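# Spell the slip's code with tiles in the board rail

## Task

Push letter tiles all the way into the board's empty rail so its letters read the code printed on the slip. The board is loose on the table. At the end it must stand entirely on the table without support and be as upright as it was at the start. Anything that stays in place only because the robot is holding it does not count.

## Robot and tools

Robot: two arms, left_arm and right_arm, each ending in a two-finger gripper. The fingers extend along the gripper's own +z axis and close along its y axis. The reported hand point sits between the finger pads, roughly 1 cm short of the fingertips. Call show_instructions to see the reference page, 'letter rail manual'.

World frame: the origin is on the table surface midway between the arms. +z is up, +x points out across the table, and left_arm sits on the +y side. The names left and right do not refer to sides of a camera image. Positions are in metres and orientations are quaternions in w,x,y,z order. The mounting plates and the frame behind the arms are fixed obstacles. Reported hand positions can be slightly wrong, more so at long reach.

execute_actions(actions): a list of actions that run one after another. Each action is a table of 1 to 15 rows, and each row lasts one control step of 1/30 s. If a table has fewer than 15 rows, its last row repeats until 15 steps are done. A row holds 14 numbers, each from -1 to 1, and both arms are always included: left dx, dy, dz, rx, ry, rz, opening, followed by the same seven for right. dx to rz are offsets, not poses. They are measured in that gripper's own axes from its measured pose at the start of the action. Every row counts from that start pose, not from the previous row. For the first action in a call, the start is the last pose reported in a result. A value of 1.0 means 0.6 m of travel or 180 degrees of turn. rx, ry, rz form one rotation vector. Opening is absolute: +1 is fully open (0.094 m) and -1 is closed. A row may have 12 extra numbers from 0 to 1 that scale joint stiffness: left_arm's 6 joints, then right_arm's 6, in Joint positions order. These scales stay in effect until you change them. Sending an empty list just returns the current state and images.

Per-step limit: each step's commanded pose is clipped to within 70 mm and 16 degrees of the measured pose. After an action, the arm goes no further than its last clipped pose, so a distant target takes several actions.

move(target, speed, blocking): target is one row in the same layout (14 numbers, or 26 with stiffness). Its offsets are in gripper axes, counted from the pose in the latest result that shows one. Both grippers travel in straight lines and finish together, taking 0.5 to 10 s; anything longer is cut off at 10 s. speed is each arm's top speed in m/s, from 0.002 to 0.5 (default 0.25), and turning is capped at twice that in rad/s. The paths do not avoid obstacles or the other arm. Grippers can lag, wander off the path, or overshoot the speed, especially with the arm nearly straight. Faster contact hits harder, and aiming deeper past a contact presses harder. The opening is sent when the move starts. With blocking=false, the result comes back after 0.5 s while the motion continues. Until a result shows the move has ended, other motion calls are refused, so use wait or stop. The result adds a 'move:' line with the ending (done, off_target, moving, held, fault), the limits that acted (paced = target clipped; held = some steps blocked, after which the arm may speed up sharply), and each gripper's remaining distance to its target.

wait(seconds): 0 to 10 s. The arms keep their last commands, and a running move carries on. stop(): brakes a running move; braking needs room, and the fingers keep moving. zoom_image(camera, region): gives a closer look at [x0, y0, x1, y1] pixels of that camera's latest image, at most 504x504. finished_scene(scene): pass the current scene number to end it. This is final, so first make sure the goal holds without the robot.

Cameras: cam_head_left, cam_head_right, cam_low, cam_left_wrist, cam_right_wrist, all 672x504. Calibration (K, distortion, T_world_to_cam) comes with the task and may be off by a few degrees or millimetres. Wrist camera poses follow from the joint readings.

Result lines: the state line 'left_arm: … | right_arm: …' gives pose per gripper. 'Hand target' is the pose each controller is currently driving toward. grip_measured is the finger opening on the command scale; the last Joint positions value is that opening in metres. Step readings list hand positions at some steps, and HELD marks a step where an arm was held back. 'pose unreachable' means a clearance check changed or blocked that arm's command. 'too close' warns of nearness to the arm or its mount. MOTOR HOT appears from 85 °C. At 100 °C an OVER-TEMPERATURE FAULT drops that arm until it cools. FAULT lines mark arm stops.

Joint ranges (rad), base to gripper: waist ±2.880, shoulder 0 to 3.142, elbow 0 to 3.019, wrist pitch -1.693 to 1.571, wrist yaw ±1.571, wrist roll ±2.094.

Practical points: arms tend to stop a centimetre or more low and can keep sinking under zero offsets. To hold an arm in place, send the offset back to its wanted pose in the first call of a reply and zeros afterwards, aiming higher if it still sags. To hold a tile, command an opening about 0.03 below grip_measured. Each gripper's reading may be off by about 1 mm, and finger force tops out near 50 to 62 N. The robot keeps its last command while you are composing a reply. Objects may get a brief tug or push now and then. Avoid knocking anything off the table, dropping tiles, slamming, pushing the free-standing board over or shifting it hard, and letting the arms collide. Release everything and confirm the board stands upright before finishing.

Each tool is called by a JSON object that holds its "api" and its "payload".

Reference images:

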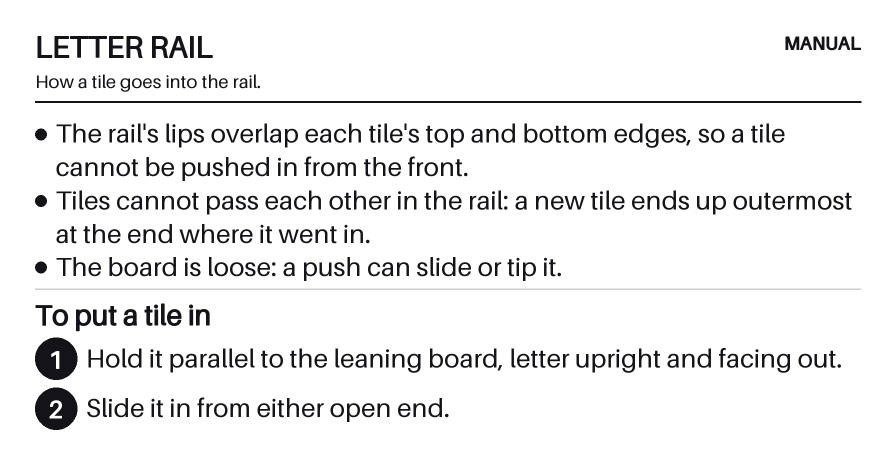

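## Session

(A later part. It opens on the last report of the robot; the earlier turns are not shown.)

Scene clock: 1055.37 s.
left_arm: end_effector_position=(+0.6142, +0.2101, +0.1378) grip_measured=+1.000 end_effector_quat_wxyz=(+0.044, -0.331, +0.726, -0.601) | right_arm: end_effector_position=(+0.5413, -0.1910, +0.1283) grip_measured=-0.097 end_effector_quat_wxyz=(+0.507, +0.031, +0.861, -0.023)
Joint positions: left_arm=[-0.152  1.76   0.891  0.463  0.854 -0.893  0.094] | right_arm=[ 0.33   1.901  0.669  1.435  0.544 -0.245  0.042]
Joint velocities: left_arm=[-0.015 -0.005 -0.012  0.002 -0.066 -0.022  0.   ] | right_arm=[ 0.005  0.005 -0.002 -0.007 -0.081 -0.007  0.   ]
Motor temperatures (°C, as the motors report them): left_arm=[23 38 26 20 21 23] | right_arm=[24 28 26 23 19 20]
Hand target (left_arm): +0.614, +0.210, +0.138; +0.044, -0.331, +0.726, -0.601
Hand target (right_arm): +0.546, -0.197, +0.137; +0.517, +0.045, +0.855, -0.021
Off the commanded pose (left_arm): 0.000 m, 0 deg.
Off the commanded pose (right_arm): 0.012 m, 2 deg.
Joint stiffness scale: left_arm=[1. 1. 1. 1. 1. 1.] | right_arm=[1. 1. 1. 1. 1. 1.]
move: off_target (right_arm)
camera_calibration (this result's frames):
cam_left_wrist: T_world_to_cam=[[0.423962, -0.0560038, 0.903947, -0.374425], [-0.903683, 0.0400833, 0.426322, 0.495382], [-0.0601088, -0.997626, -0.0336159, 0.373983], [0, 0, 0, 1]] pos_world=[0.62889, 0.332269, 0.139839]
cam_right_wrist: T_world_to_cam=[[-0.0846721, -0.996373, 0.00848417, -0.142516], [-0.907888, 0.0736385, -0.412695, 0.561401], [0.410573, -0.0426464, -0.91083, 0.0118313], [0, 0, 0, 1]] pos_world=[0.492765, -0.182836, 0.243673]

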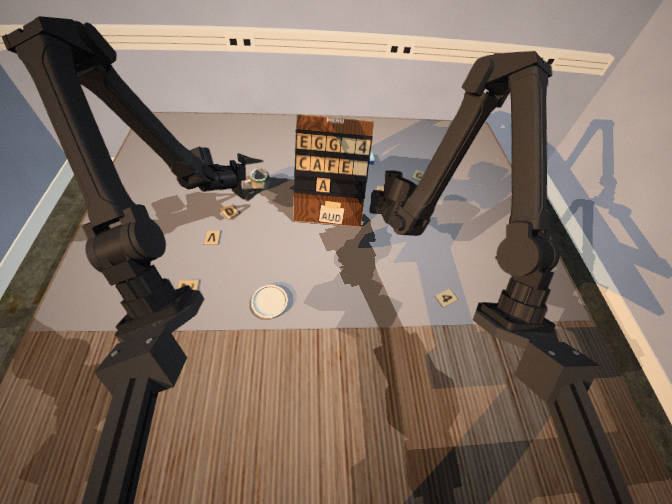

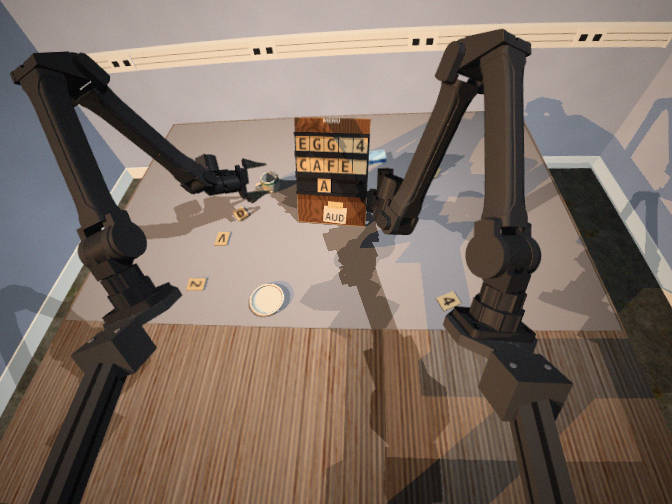

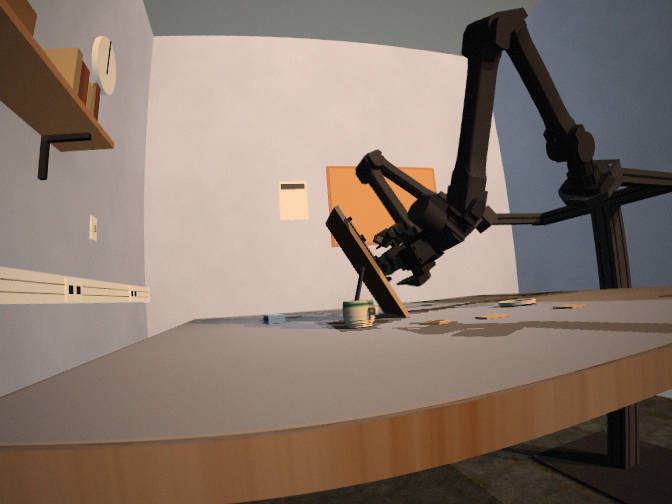

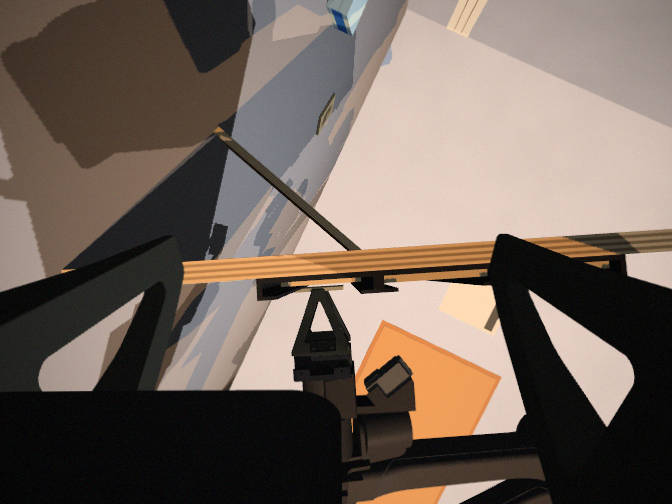

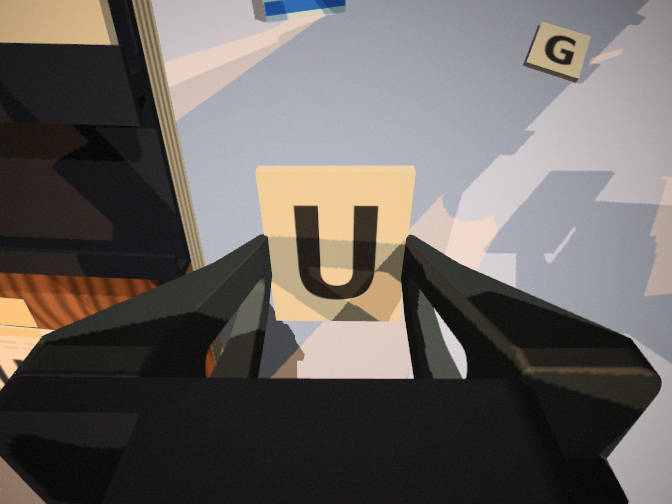

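{"api": "move", "payload": {"target": [0,0,0,0,0,0,1,-0.0132,0.0479,0.0213,-0.0005,-0.005,0.0071,-0.128], "speed": 0.04}}

Scene clock: 1063.70 s.
left_arm: end_effector_position=(+0.6142, +0.2101, +0.1378) grip_measured=+1.000 end_effector_quat_wxyz=(+0.044, -0.331, +0.726, -0.601) | right_arm: end_effector_position=(+0.5623, -0.1714, +0.1347) grip_measured=-0.097 end_effector_quat_wxyz=(+0.519, +0.045, +0.853, -0.020)
Joint positions: left_arm=[-0.152  1.76   0.891  0.463  0.854 -0.893  0.094] | right_arm=[ 0.362  1.91   0.737  1.415  0.578 -0.245  0.042]
Joint velocities: left_arm=[ 0.005  0.005 -0.017  0.002 -0.037  0.037  0.   ] | right_arm=[-0.005 -0.005  0.007  0.002 -0.007 -0.007  0.001]
Motor temperatures (°C, as the motors report them): left_arm=[23 38 26 20 21 23] | right_arm=[24 28 26 23 19 20]
Hand target (left_arm): +0.614, +0.210, +0.138; +0.044, -0.331, +0.726, -0.601
Hand target (right_arm): +0.558, -0.163, +0.129; +0.514, +0.040, +0.857, -0.016
Off the commanded pose (left_arm): 0.000 m, 0 deg.
Off the commanded pose (right_arm): 0.011 m, 1 deg.
Joint stiffness scale: left_arm=[1. 1. 1. 1. 1. 1.] | right_arm=[1. 1. 1. 1. 1. 1.]
move: off_target (right_arm)
camera_calibration (this result's frames):
cam_left_wrist: T_world_to_cam=[[0.423962, -0.0560038, 0.903947, -0.374425], [-0.903683, 0.0400833, 0.426322, 0.495382], [-0.0601088, -0.997626, -0.0336159, 0.373983], [0, 0, 0, 1]] pos_world=[0.62889, 0.332269, 0.139839]
cam_right_wrist: T_world_to_cam=[[-0.105935, -0.994307, -0.0114642, -0.106327], [-0.893286, 0.100224, -0.438173, 0.581427], [0.436827, -0.036177, -0.898818, -0.0053765], [0, 0, 0, 1]] pos_world=[0.510465, -0.16419, 0.248714]

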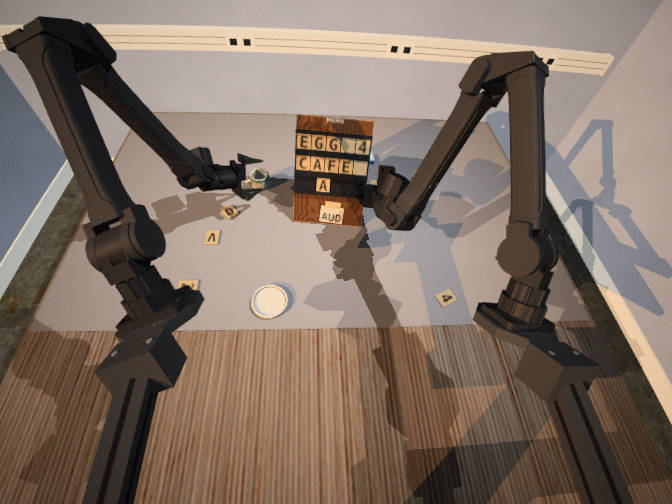

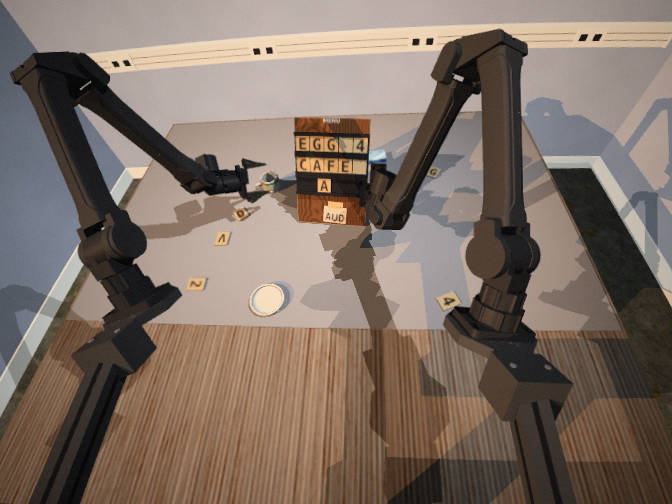

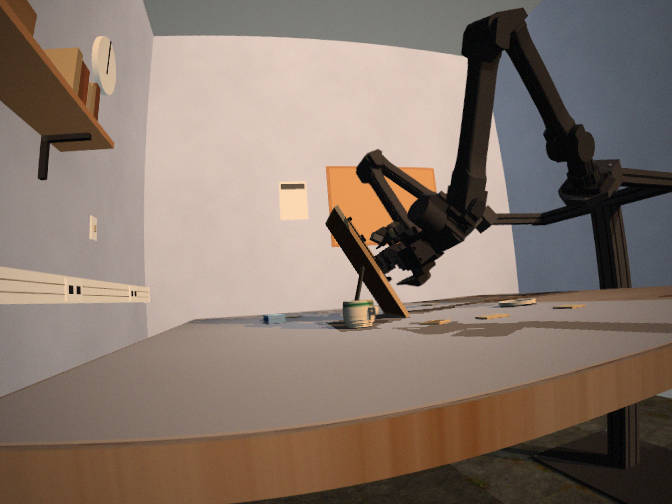

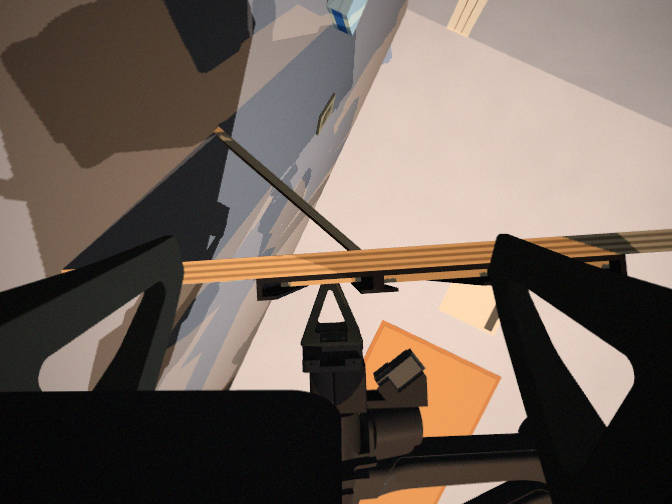

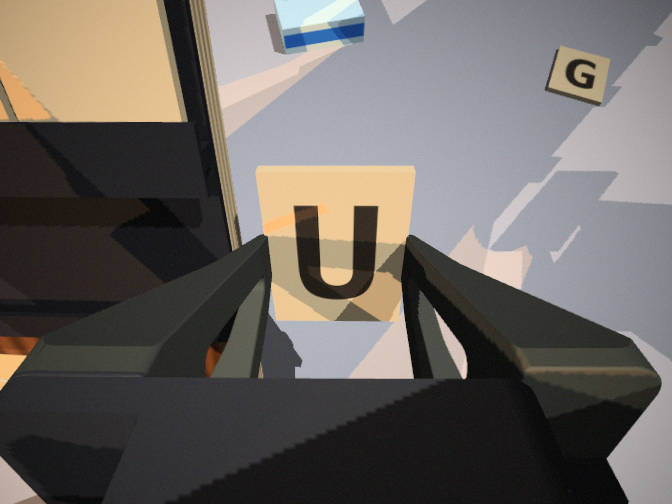

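{"api": "execute_actions", "payload": {"actions": [[[0,0,0,0,0,0,1,0.0125,0.0138,-0.0021,-0.0035,0.0039,-0.002,-0.128],[0,0,0,0,0,0,1,0.0127,0.0152,-0.0021,-0.0035,0.0039,-0.002,-0.128],[0,0,0,0,0,0,1,0.0129,0.0166,-0.0021,-0.0035,0.0039,-0.002,-0.128],[0,0,0,0,0,0,1,0.0131,0.018,-0.0021,-0.0035,0.0039,-0.002,-0.128],[0,0,0,0,0,0,1,0.0133,0.0194,-0.0021,-0.0035,0.0039,-0.002,-0.128],[0,0,0,0,0,0,1,0.0135,0.0208,-0.0021,-0.0035,0.0039,-0.002,-0.128],[0,0,0,0,0,0,1,0.0135,0.0222,-0.0021,-0.0035,0.0039,-0.002,-0.128],[0,0,0,0,0,0,1,0.0135,0.0236,-0.0021,-0.0035,0.0039,-0.002,-0.128]]]}}

{"api": "zoom_image", "payload": {"camera": "cam_right_wrist", "region": [150, 90, 350, 350]}}

Scene clock: 1080.17 s.
left_arm: end_effector_position=(+0.6142, +0.2101, +0.1378) grip_measured=+1.000 end_effector_quat_wxyz=(+0.044, -0.331, +0.726, -0.601) | right_arm: end_effector_position=(+0.5620, -0.1647, +0.1334) grip_measured=-0.097 end_effector_quat_wxyz=(+0.518, +0.046, +0.854, -0.020)
Joint positions: left_arm=[-0.152  1.76   0.891  0.463  0.854 -0.893  0.094] | right_arm=[ 0.374  1.921  0.748  1.415  0.589 -0.245  0.042]
Joint velocities: left_arm=[ 0.005 -0.005 -0.007 -0.012 -0.007  0.037  0.   ] | right_arm=[ 0.005  0.005 -0.002 -0.017  0.037 -0.007 -0.001]
Motor temperatures (°C, as the motors report them): left_arm=[23 38 26 20 21 23] | right_arm=[24 28 26 23 19 20]
Hand target (left_arm): +0.614, +0.210, +0.138; +0.044, -0.331, +0.726, -0.601
Hand target (right_arm): +0.559, -0.157, +0.129; +0.514, +0.040, +0.857, -0.017
Off the commanded pose (left_arm): 0.000 m, 0 deg.
Off the commanded pose (right_arm): 0.010 m, 1 deg.
Joint stiffness scale: left_arm=[1. 1. 1. 1. 1. 1.] | right_arm=[1. 1. 1. 1. 1. 1.]
Step readings (end_effector_position):
0: left_arm (+0.6142, +0.2101, +0.1378) | right_arm (+0.5623, -0.1714, +0.1347)
1: left_arm (+0.6142, +0.2101, +0.1378) | right_arm (+0.5622, -0.1714, +0.1346)
2: left_arm (+0.6142, +0.2101, +0.1378) | right_arm (+0.5621, -0.1716, +0.1345)
4: left_arm (+0.6142, +0.2101, +0.1378) | right_arm (+0.5617, -0.1717, +0.1339)
8: left_arm (+0.6142, +0.2101, +0.1378) | right_arm (+0.5617, -0.1687, +0.1327)
15: end_effector_position above
camera_calibration (this result's frames):
cam_left_wrist: T_world_to_cam=[[0.423962, -0.0560038, 0.903947, -0.374425], [-0.903683, 0.0400833, 0.426322, 0.495382], [-0.0601088, -0.997626, -0.0336159, 0.373983], [0, 0, 0, 1]] pos_world=[0.62889, 0.332269, 0.139839]
cam_right_wrist: T_world_to_cam=[[-0.106652, -0.994201, -0.0137427, -0.0989435], [-0.893777, 0.101916, -0.436779, 0.580242], [0.435647, -0.0343004, -0.899464, -0.00519288], [0, 0, 0, 1]] pos_world=[0.510317, -0.157684, 0.247407]

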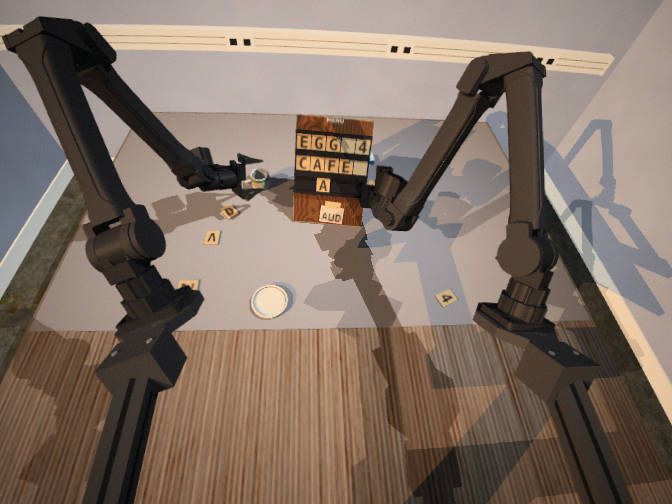

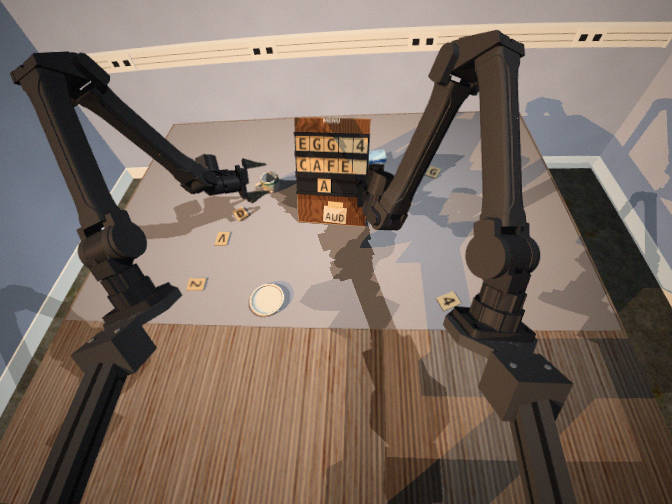

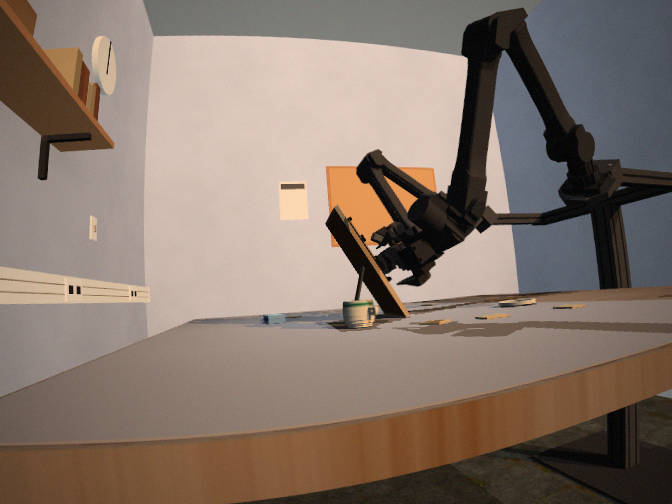

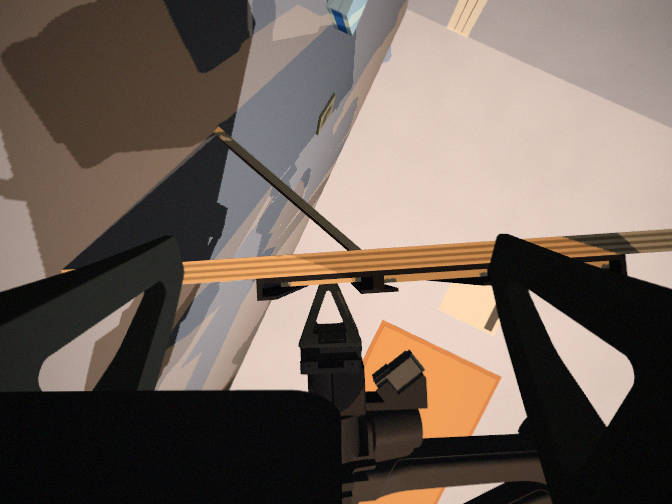

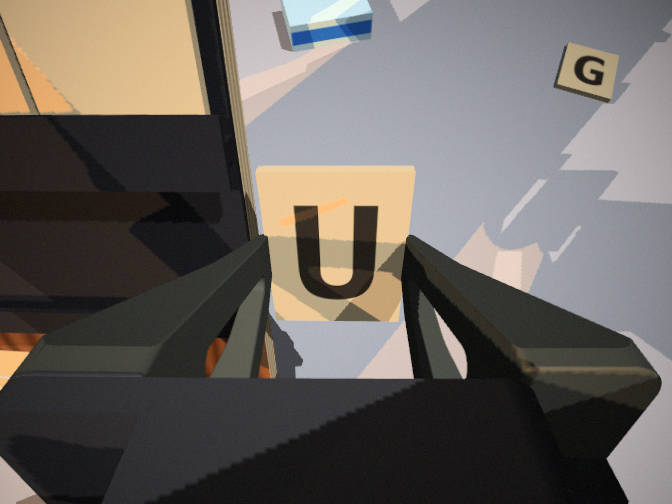

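Region (150, 90, 350, 350) of cam_right_wrist's 672x504 image, scaled by 1.938, with more detail than that image has; it fills the left 388 columns of this view, and the rest is white.

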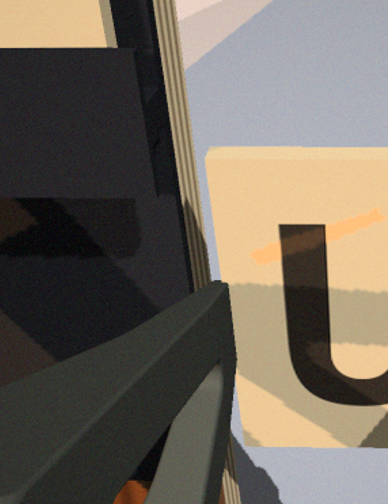

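{"api": "execute_actions", "payload": {"actions": [[[0,0,0,0,0,0,1,0.0105,0.014,-0.0017,-0.0035,0.003,-0.003,-0.128],[0,0,0,0,0,0,1,0.0104,0.0157,-0.0017,-0.0035,0.003,-0.003,-0.128],[0,0,0,0,0,0,1,0.0103,0.0174,-0.0017,-0.0035,0.003,-0.003,-0.128],[0,0,0,0,0,0,1,0.0103,0.0191,-0.0017,-0.0035,0.003,-0.003,-0.128],[0,0,0,0,0,0,1,0.0103,0.0208,-0.0017,-0.0035,0.003,-0.003,-0.128],[0,0,0,0,0,0,1,0.0103,0.0225,-0.0017,-0.0035,0.003,-0.003,-0.128],[0,0,0,0,0,0,1,0.0103,0.0242,-0.0017,-0.0035,0.003,-0.003,-0.128],[0,0,0,0,0,0,1,0.0103,0.0259,-0.0017,-0.0035,0.003,-0.003,-0.128],[0,0,0,0,0,0,1,0.0103,0.0276,-0.0017,-0.0035,0.003,-0.003,-0.128],[0,0,0,0,0,0,1,0.0103,0.0293,-0.0017,-0.0035,0.003,-0.003,-0.128],[0,0,0,0,0,0,1,0.0103,0.031,-0.0017,-0.0035,0.003,-0.003,-0.128],[0,0,0,0,0,0,1,0.0103,0.0327,-0.0017,-0.0035,0.003,-0.003,-0.128],[0,0,0,0,0,0,1,0.0103,0.034,-0.0017,-0.0035,0.003,-0.003,-0.128]]]}}

{"api": "wait", "payload": {"seconds": 0.4}}

Scene clock: 1091.83 s.
left_arm: end_effector_position=(+0.6142, +0.2101, +0.1378) grip_measured=+1.000 end_effector_quat_wxyz=(+0.044, -0.331, +0.726, -0.601) | right_arm: end_effector_position=(+0.5635, -0.1577, +0.1335) grip_measured=-0.097 end_effector_quat_wxyz=(+0.518, +0.052, +0.853, -0.023)
Joint positions: left_arm=[-0.152  1.76   0.891  0.463  0.854 -0.893  0.094] | right_arm=[ 0.39   1.932  0.766  1.415  0.615 -0.245  0.042]
Joint velocities: left_arm=[-0.005 -0.005 -0.007 -0.002  0.037 -0.066  0.   ] | right_arm=[ 0.005  0.005  0.002 -0.002 -0.037 -0.007 -0.   ]
Motor temperatures (°C, as the motors report them): left_arm=[23 38 26 20 21 23] | right_arm=[24 28 26 23 19 20]
Hand target (left_arm): +0.614, +0.210, +0.138; +0.044, -0.331, +0.726, -0.601
Hand target (right_arm): +0.560, -0.144, +0.129; +0.514, +0.039, +0.856, -0.017
Off the commanded pose (left_arm): 0.000 m, 0 deg.
Off the commanded pose (right_arm): 0.015 m, 2 deg.
Joint stiffness scale: left_arm=[1. 1. 1. 1. 1. 1.] | right_arm=[1. 1. 1. 1. 1. 1.]
Step readings (end_effector_position):
0: left_arm (+0.6142, +0.2101, +0.1378) | right_arm (+0.5620, -0.1647, +0.1334)
1: left_arm (+0.6142, +0.2101, +0.1378) | right_arm (+0.5620, -0.1647, +0.1334)
2: left_arm (+0.6142, +0.2101, +0.1378) | right_arm (+0.5618, -0.1648, +0.1331)
4: left_arm (+0.6142, +0.2101, +0.1378) | right_arm (+0.5619, -0.1648, +0.1330)
8: left_arm (+0.6142, +0.2101, +0.1378) | right_arm (+0.5630, -0.1614, +0.1331)
15: end_effector_position above
camera_calibration (this result's frames):
cam_left_wrist: T_world_to_cam=[[0.423962, -0.0560038, 0.903947, -0.374425], [-0.903683, 0.0400833, 0.426322, 0.495382], [-0.0601088, -0.997626, -0.0336159, 0.373983], [0, 0, 0, 1]] pos_world=[0.62889, 0.332269, 0.139839]
cam_right_wrist: T_world_to_cam=[[-0.119655, -0.992711, -0.0144237, -0.0842322], [-0.892074, 0.113879, -0.437305, 0.58191], [0.43576, -0.0394587, -0.899198, -0.00641989], [0, 0, 0, 1]] pos_world=[0.511826, -0.150139, 0.247484]

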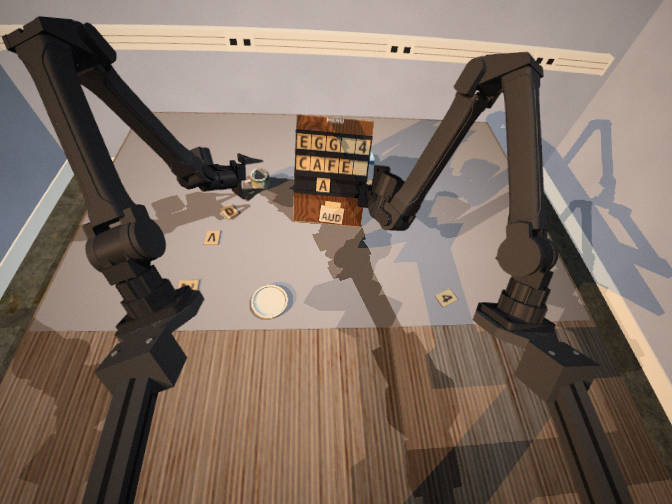

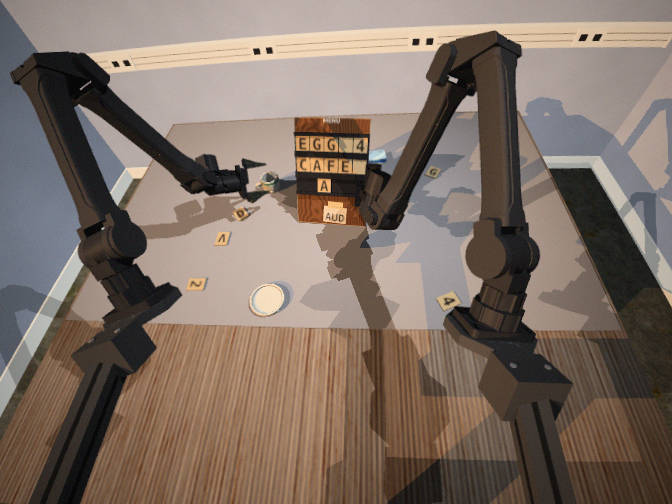

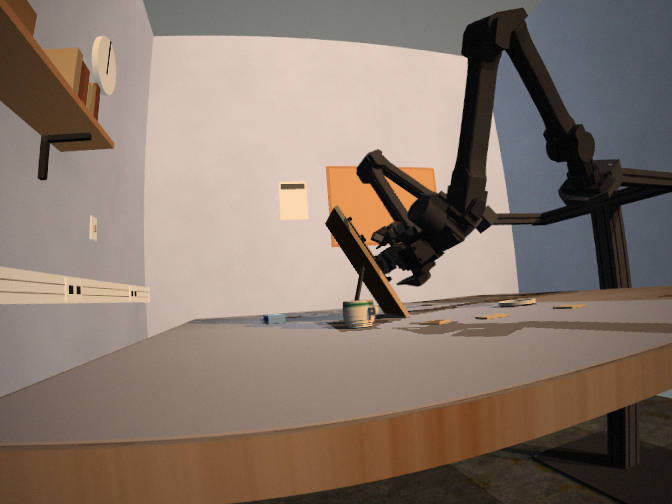

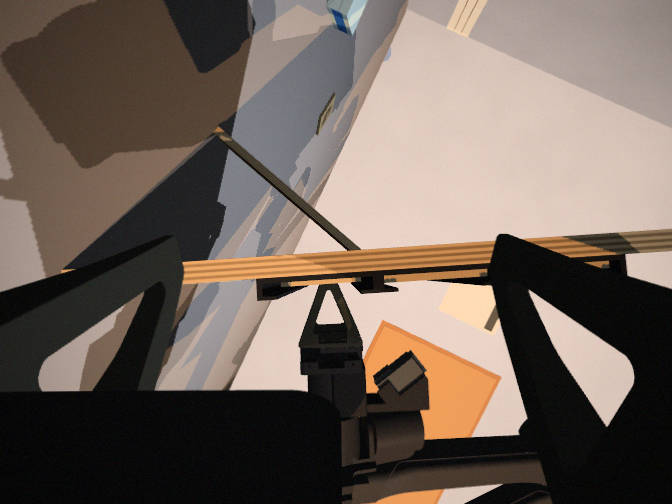

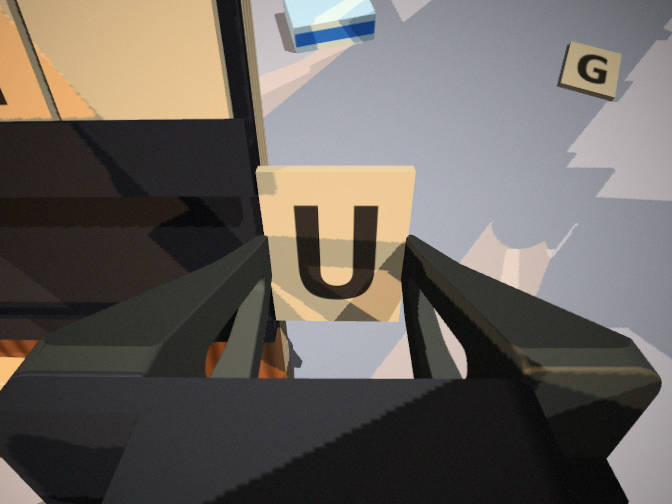

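Scene clock: 1092.23 s.
left_arm: end_effector_position=(+0.6142, +0.2101, +0.1378) grip_measured=+1.000 end_effector_quat_wxyz=(+0.044, -0.331, +0.726, -0.601) | right_arm: end_effector_position=(+0.5635, -0.1578, +0.1334) grip_measured=-0.097 end_effector_quat_wxyz=(+0.518, +0.052, +0.853, -0.023)
Joint positions: left_arm=[-0.152  1.76   0.891  0.463  0.854 -0.893  0.094] | right_arm=[ 0.39   1.932  0.766  1.415  0.616 -0.245  0.042]
Joint velocities: left_arm=[-0.015  0.005 -0.007 -0.002 -0.051 -0.066  0.   ] | right_arm=[-0.015 -0.015 -0.002  0.012  0.007 -0.037 -0.   ]
Motor temperatures (°C, as the motors report them): left_arm=[23 38 26 20 21 23] | right_arm=[24 28 26 23 19 20]
Hand target (left_arm): +0.614, +0.210, +0.138; +0.044, -0.331, +0.726, -0.601
Hand target (right_arm): +0.560, -0.144, +0.129; +0.514, +0.039, +0.856, -0.017
Off the commanded pose (left_arm): 0.000 m, 0 deg.
Off the commanded pose (right_arm): 0.015 m, 2 deg.
Joint stiffness scale: left_arm=[1. 1. 1. 1. 1. 1.] | right_arm=[1. 1. 1. 1. 1. 1.]
wait: 0.40 s; at rest by 0.17 s
camera_calibration (this result's frames):
cam_left_wrist: T_world_to_cam=[[0.423962, -0.0560038, 0.903947, -0.374425], [-0.903683, 0.0400833, 0.426322, 0.495382], [-0.0601088, -0.997626, -0.0336159, 0.373983], [0, 0, 0, 1]] pos_world=[0.62889, 0.332269, 0.139839]
cam_right_wrist: T_world_to_cam=[[-0.119981, -0.992674, -0.0142522, -0.0841291], [-0.892088, 0.114101, -0.437219, 0.581929], [0.435642, -0.0397439, -0.899242, -0.00640267], [0, 0, 0, 1]] pos_world=[0.511827, -0.150166, 0.247474]

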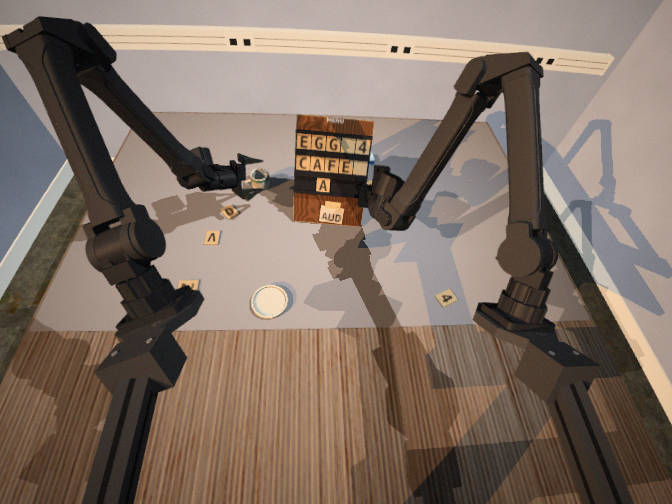

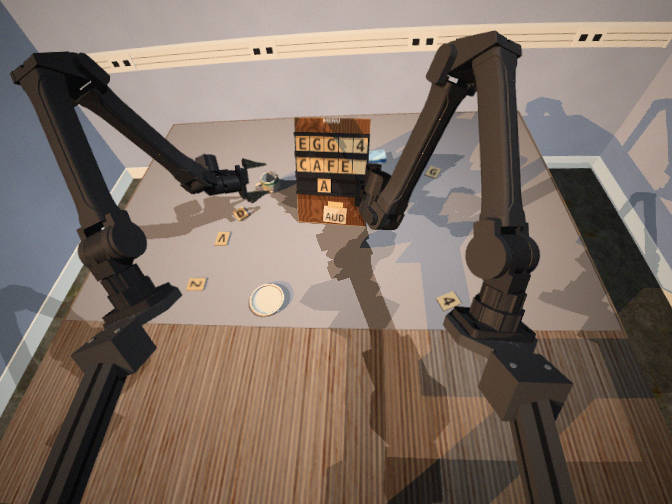

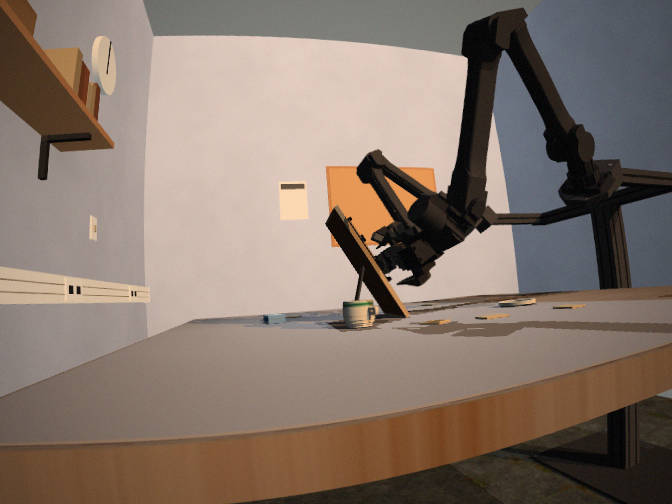

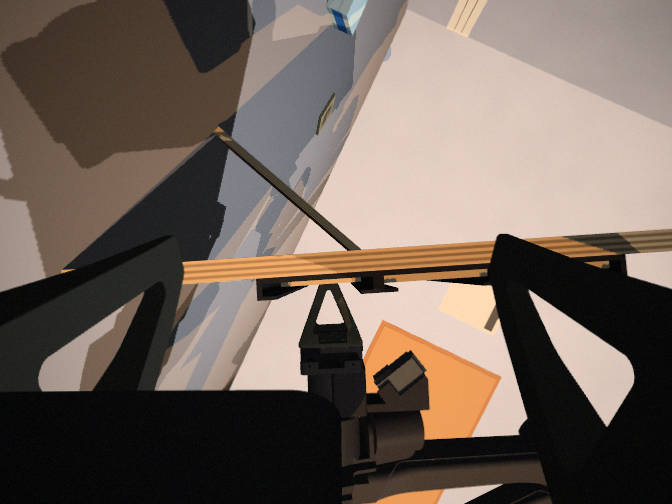

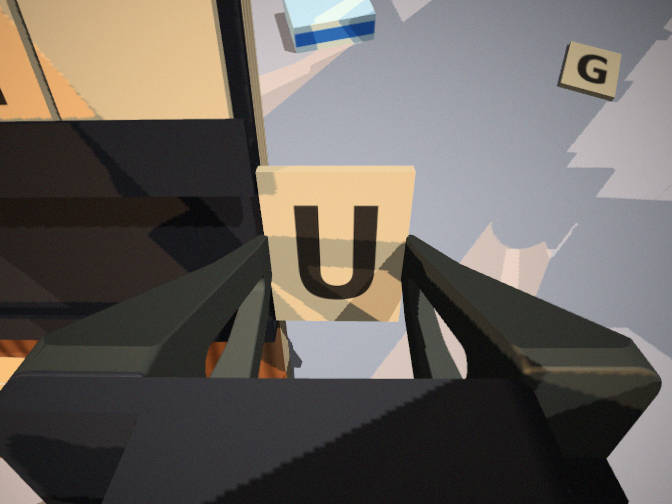

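{"api": "execute_actions", "payload": {"actions": [[[0,0,0,0,0,0,1,0.0108,0.020,-0.0034,-0.0071,0.0034,-0.0047,-0.128],[0,0,0,0,0,0,1,0.0108,0.019,-0.0038,-0.0071,0.0034,-0.0047,-0.128],[0,0,0,0,0,0,1,0.0108,0.019,-0.0042,-0.0071,0.0034,-0.0047,-0.128],[0,0,0,0,0,0,1,0.0108,0.019,-0.0046,-0.0071,0.0034,-0.0047,-0.128],[0,0,0,0,0,0,1,0.0108,0.019,-0.005,-0.0071,0.0034,-0.0047,-0.128],[0,0,0,0,0,0,1,0.0108,0.019,-0.0054,-0.0071,0.0034,-0.0047,-0.128],[0,0,0,0,0,0,1,0.0108,0.019,-0.0058,-0.0071,0.0034,-0.0047,-0.128],[0,0,0,0,0,0,1,0.0108,0.019,-0.0062,-0.0071,0.0034,-0.0047,-0.128]]]}}

Scene clock: 1103.30 s.
left_arm: end_effector_position=(+0.6142, +0.2101, +0.1378) grip_measured=+1.000 end_effector_quat_wxyz=(+0.044, -0.331, +0.726, -0.601) | right_arm: end_effector_position=(+0.5635, -0.1578, +0.1334) grip_measured=-0.097 end_effector_quat_wxyz=(+0.518, +0.052, +0.853, -0.023)
Joint positions: left_arm=[-0.152  1.76   0.891  0.463  0.854 -0.893  0.094] | right_arm=[ 0.39   1.932  0.766  1.415  0.616 -0.245  0.042]
Joint velocities: left_arm=[-0.005 -0.005  0.007  0.007 -0.066 -0.037  0.   ] | right_arm=[-0.015  0.005  0.012 -0.002 -0.022 -0.007 -0.   ]
Motor temperatures (°C, as the motors report them): left_arm=[23 38 26 20 21 23] | right_arm=[24 28 26 23 19 20]
Hand target (left_arm): +0.614, +0.210, +0.138; +0.044, -0.331, +0.726, -0.601
Hand target (right_arm): +0.558, -0.146, +0.130; +0.514, +0.040, +0.857, -0.017
Off the commanded pose (left_arm): 0.000 m, 0 deg.
Off the commanded pose (right_arm): 0.014 m, 2 deg.
Joint stiffness scale: left_arm=[1. 1. 1. 1. 1. 1.] | right_arm=[1. 1. 1. 1. 1. 1.]
Step readings (end_effector_position):
0: left_arm (+0.6142, +0.2101, +0.1378) | right_arm (+0.5635, -0.1578, +0.1334)
1: left_arm (+0.6142, +0.2101, +0.1378) | right_arm (+0.5635, -0.1578, +0.1334)
2: left_arm (+0.6142, +0.2101, +0.1378) | right_arm (+0.5635, -0.1578, +0.1334)
4: left_arm (+0.6142, +0.2101, +0.1378) | right_arm (+0.5635, -0.1578, +0.1334)
8: left_arm (+0.6142, +0.2101, +0.1378) | right_arm (+0.5635, -0.1578, +0.1334)
15: end_effector_position above
camera_calibration (this result's frames):
cam_left_wrist: T_world_to_cam=[[0.423962, -0.0560038, 0.903947, -0.374425], [-0.903683, 0.0400833, 0.426322, 0.495382], [-0.0601088, -0.997626, -0.0336159, 0.373983], [0, 0, 0, 1]] pos_world=[0.62889, 0.332269, 0.139839]
cam_right_wrist: T_world_to_cam=[[-0.119981, -0.992674, -0.0142522, -0.0841291], [-0.892088, 0.114101, -0.437219, 0.581929], [0.435642, -0.0397439, -0.899242, -0.00640267], [0, 0, 0, 1]] pos_world=[0.511827, -0.150166, 0.247474]

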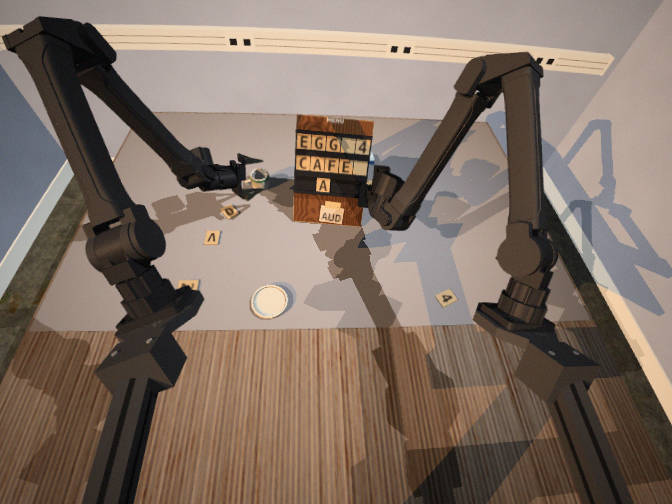

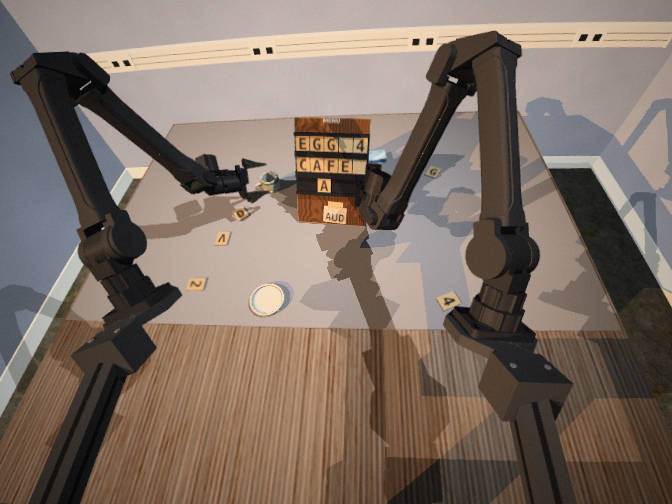

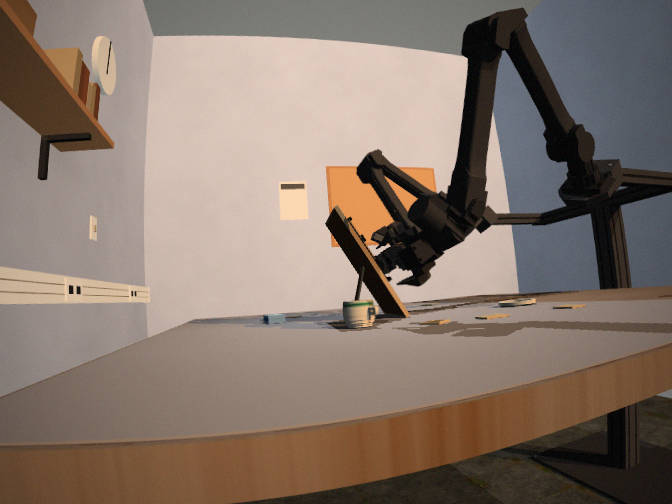

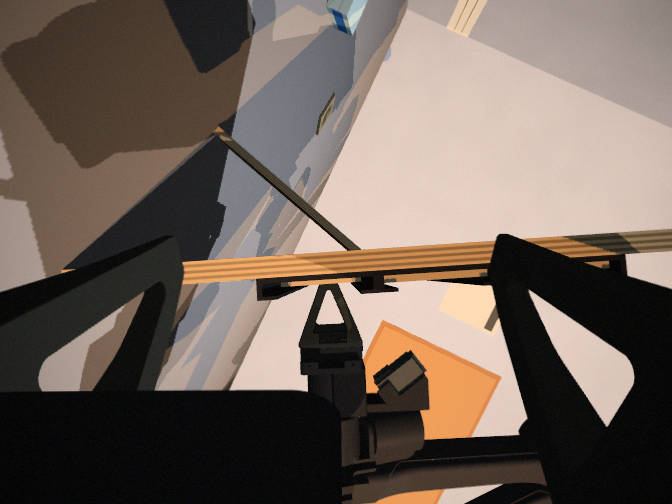

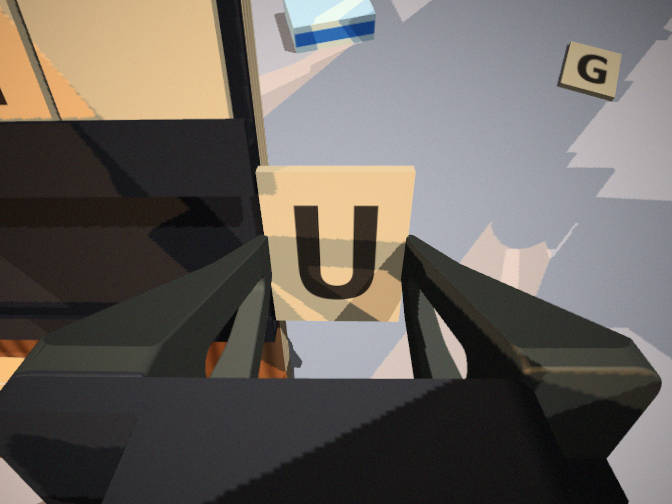

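{"api": "execute_actions", "payload": {"actions": [[[0,0,0,0,0,0,1,0.0108,0.019,-0.0066,-0.0071,0.0034,-0.0047,-0.128],[0,0,0,0,0,0,1,0.0108,0.019,-0.007,-0.0071,0.0034,-0.0047,-0.128],[0,0,0,0,0,0,1,0.0108,0.019,-0.0074,-0.0071,0.0034,-0.0047,-0.128],[0,0,0,0,0,0,1,0.0108,0.019,-0.0078,-0.0071,0.0034,-0.0047,-0.128],[0,0,0,0,0,0,1,0.0108,0.019,-0.0082,-0.0071,0.0034,-0.0047,-0.128],[0,0,0,0,0,0,1,0.0108,0.019,-0.0086,-0.0071,0.0034,-0.0047,-0.128],[0,0,0,0,0,0,1,0.0108,0.019,-0.009,-0.0071,0.0034,-0.0047,-0.128],[0,0,0,0,0,0,1,0.0108,0.019,-0.0094,-0.0071,0.0034,-0.0047,-0.128]]]}}

Scene clock: 1110.97 s.
left_arm: end_effector_position=(+0.6142, +0.2101, +0.1378) grip_measured=+1.000 end_effector_quat_wxyz=(+0.044, -0.331, +0.726, -0.601) | right_arm: end_effector_position=(+0.5634, -0.1578, +0.1335) grip_measured=-0.097 end_effector_quat_wxyz=(+0.518, +0.052, +0.853, -0.023)
Joint positions: left_arm=[-0.152  1.76   0.891  0.463  0.854 -0.893  0.094] | right_arm=[ 0.39   1.932  0.766  1.415  0.617 -0.245  0.042]
Joint velocities: left_arm=[ 0.005 -0.015  0.002 -0.002  0.066  0.022  0.   ] | right_arm=[-0.005 -0.015 -0.007 -0.017 -0.022 -0.051 -0.001]
Motor temperatures (°C, as the motors report them): left_arm=[23 38 26 20 21 23] | right_arm=[24 28 26 23 19 20]
Hand target (left_arm): +0.614, +0.210, +0.138; +0.044, -0.331, +0.726, -0.601
Hand target (right_arm): +0.557, -0.146, +0.131; +0.514, +0.040, +0.857, -0.017
Off the commanded pose (left_arm): 0.000 m, 0 deg.
Off the commanded pose (right_arm): 0.014 m, 2 deg.
Joint stiffness scale: left_arm=[1. 1. 1. 1. 1. 1.] | right_arm=[1. 1. 1. 1. 1. 1.]
Step readings (end_effector_position):
0: left_arm (+0.6142, +0.2101, +0.1378) | right_arm (+0.5635, -0.1578, +0.1334)
1: left_arm (+0.6142, +0.2101, +0.1378) | right_arm (+0.5635, -0.1578, +0.1334)
2: left_arm (+0.6142, +0.2101, +0.1378) | right_arm (+0.5635, -0.1578, +0.1334)
4: left_arm (+0.6142, +0.2101, +0.1378) | right_arm (+0.5635, -0.1578, +0.1334)
8: left_arm (+0.6142, +0.2101, +0.1378) | right_arm (+0.5634, -0.1578, +0.1335)
15: end_effector_position above
camera_calibration (this result's frames):
cam_left_wrist: T_world_to_cam=[[0.423962, -0.0560038, 0.903947, -0.374425], [-0.903683, 0.0400833, 0.426322, 0.495382], [-0.0601088, -0.997626, -0.0336159, 0.373983], [0, 0, 0, 1]] pos_world=[0.62889, 0.332269, 0.139839]
cam_right_wrist: T_world_to_cam=[[-0.120667, -0.992595, -0.0139774, -0.0837612], [-0.892131, 0.114607, -0.436997, 0.58194], [0.435363, -0.0402614, -0.899354, -0.0062387], [0, 0, 0, 1]] pos_world=[0.511775, -0.150087, 0.247524]

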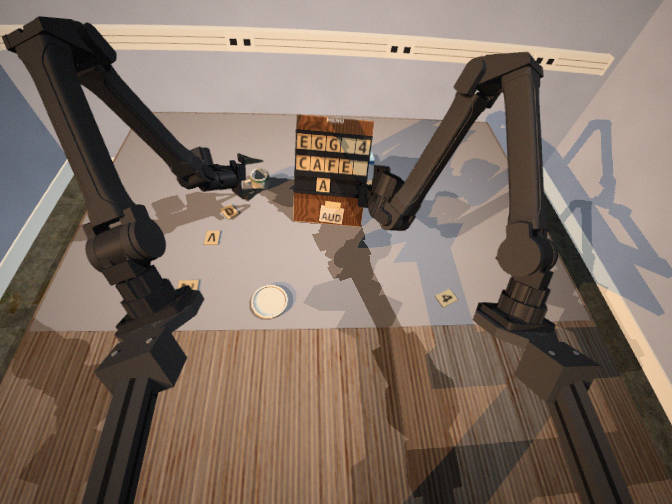

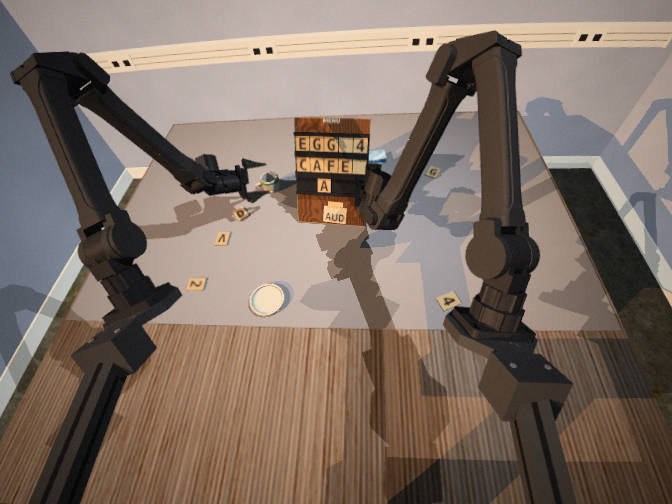

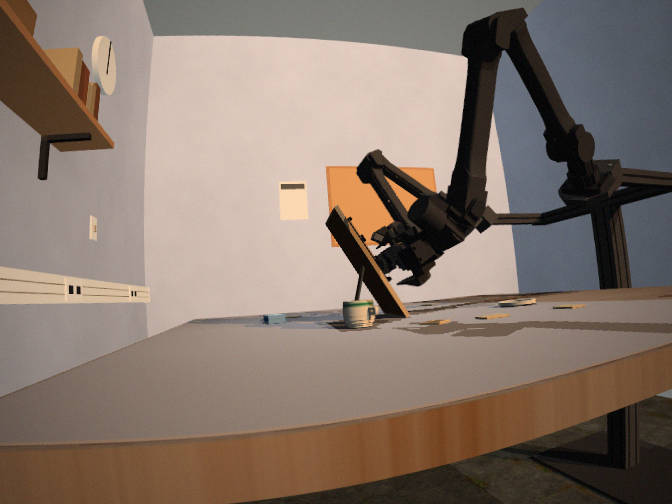

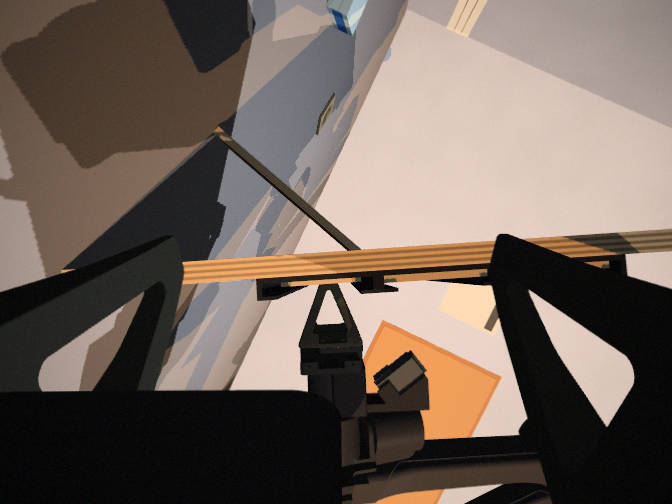

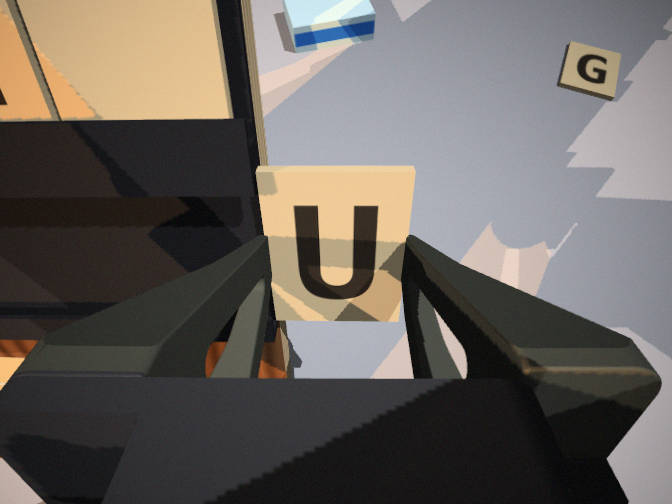

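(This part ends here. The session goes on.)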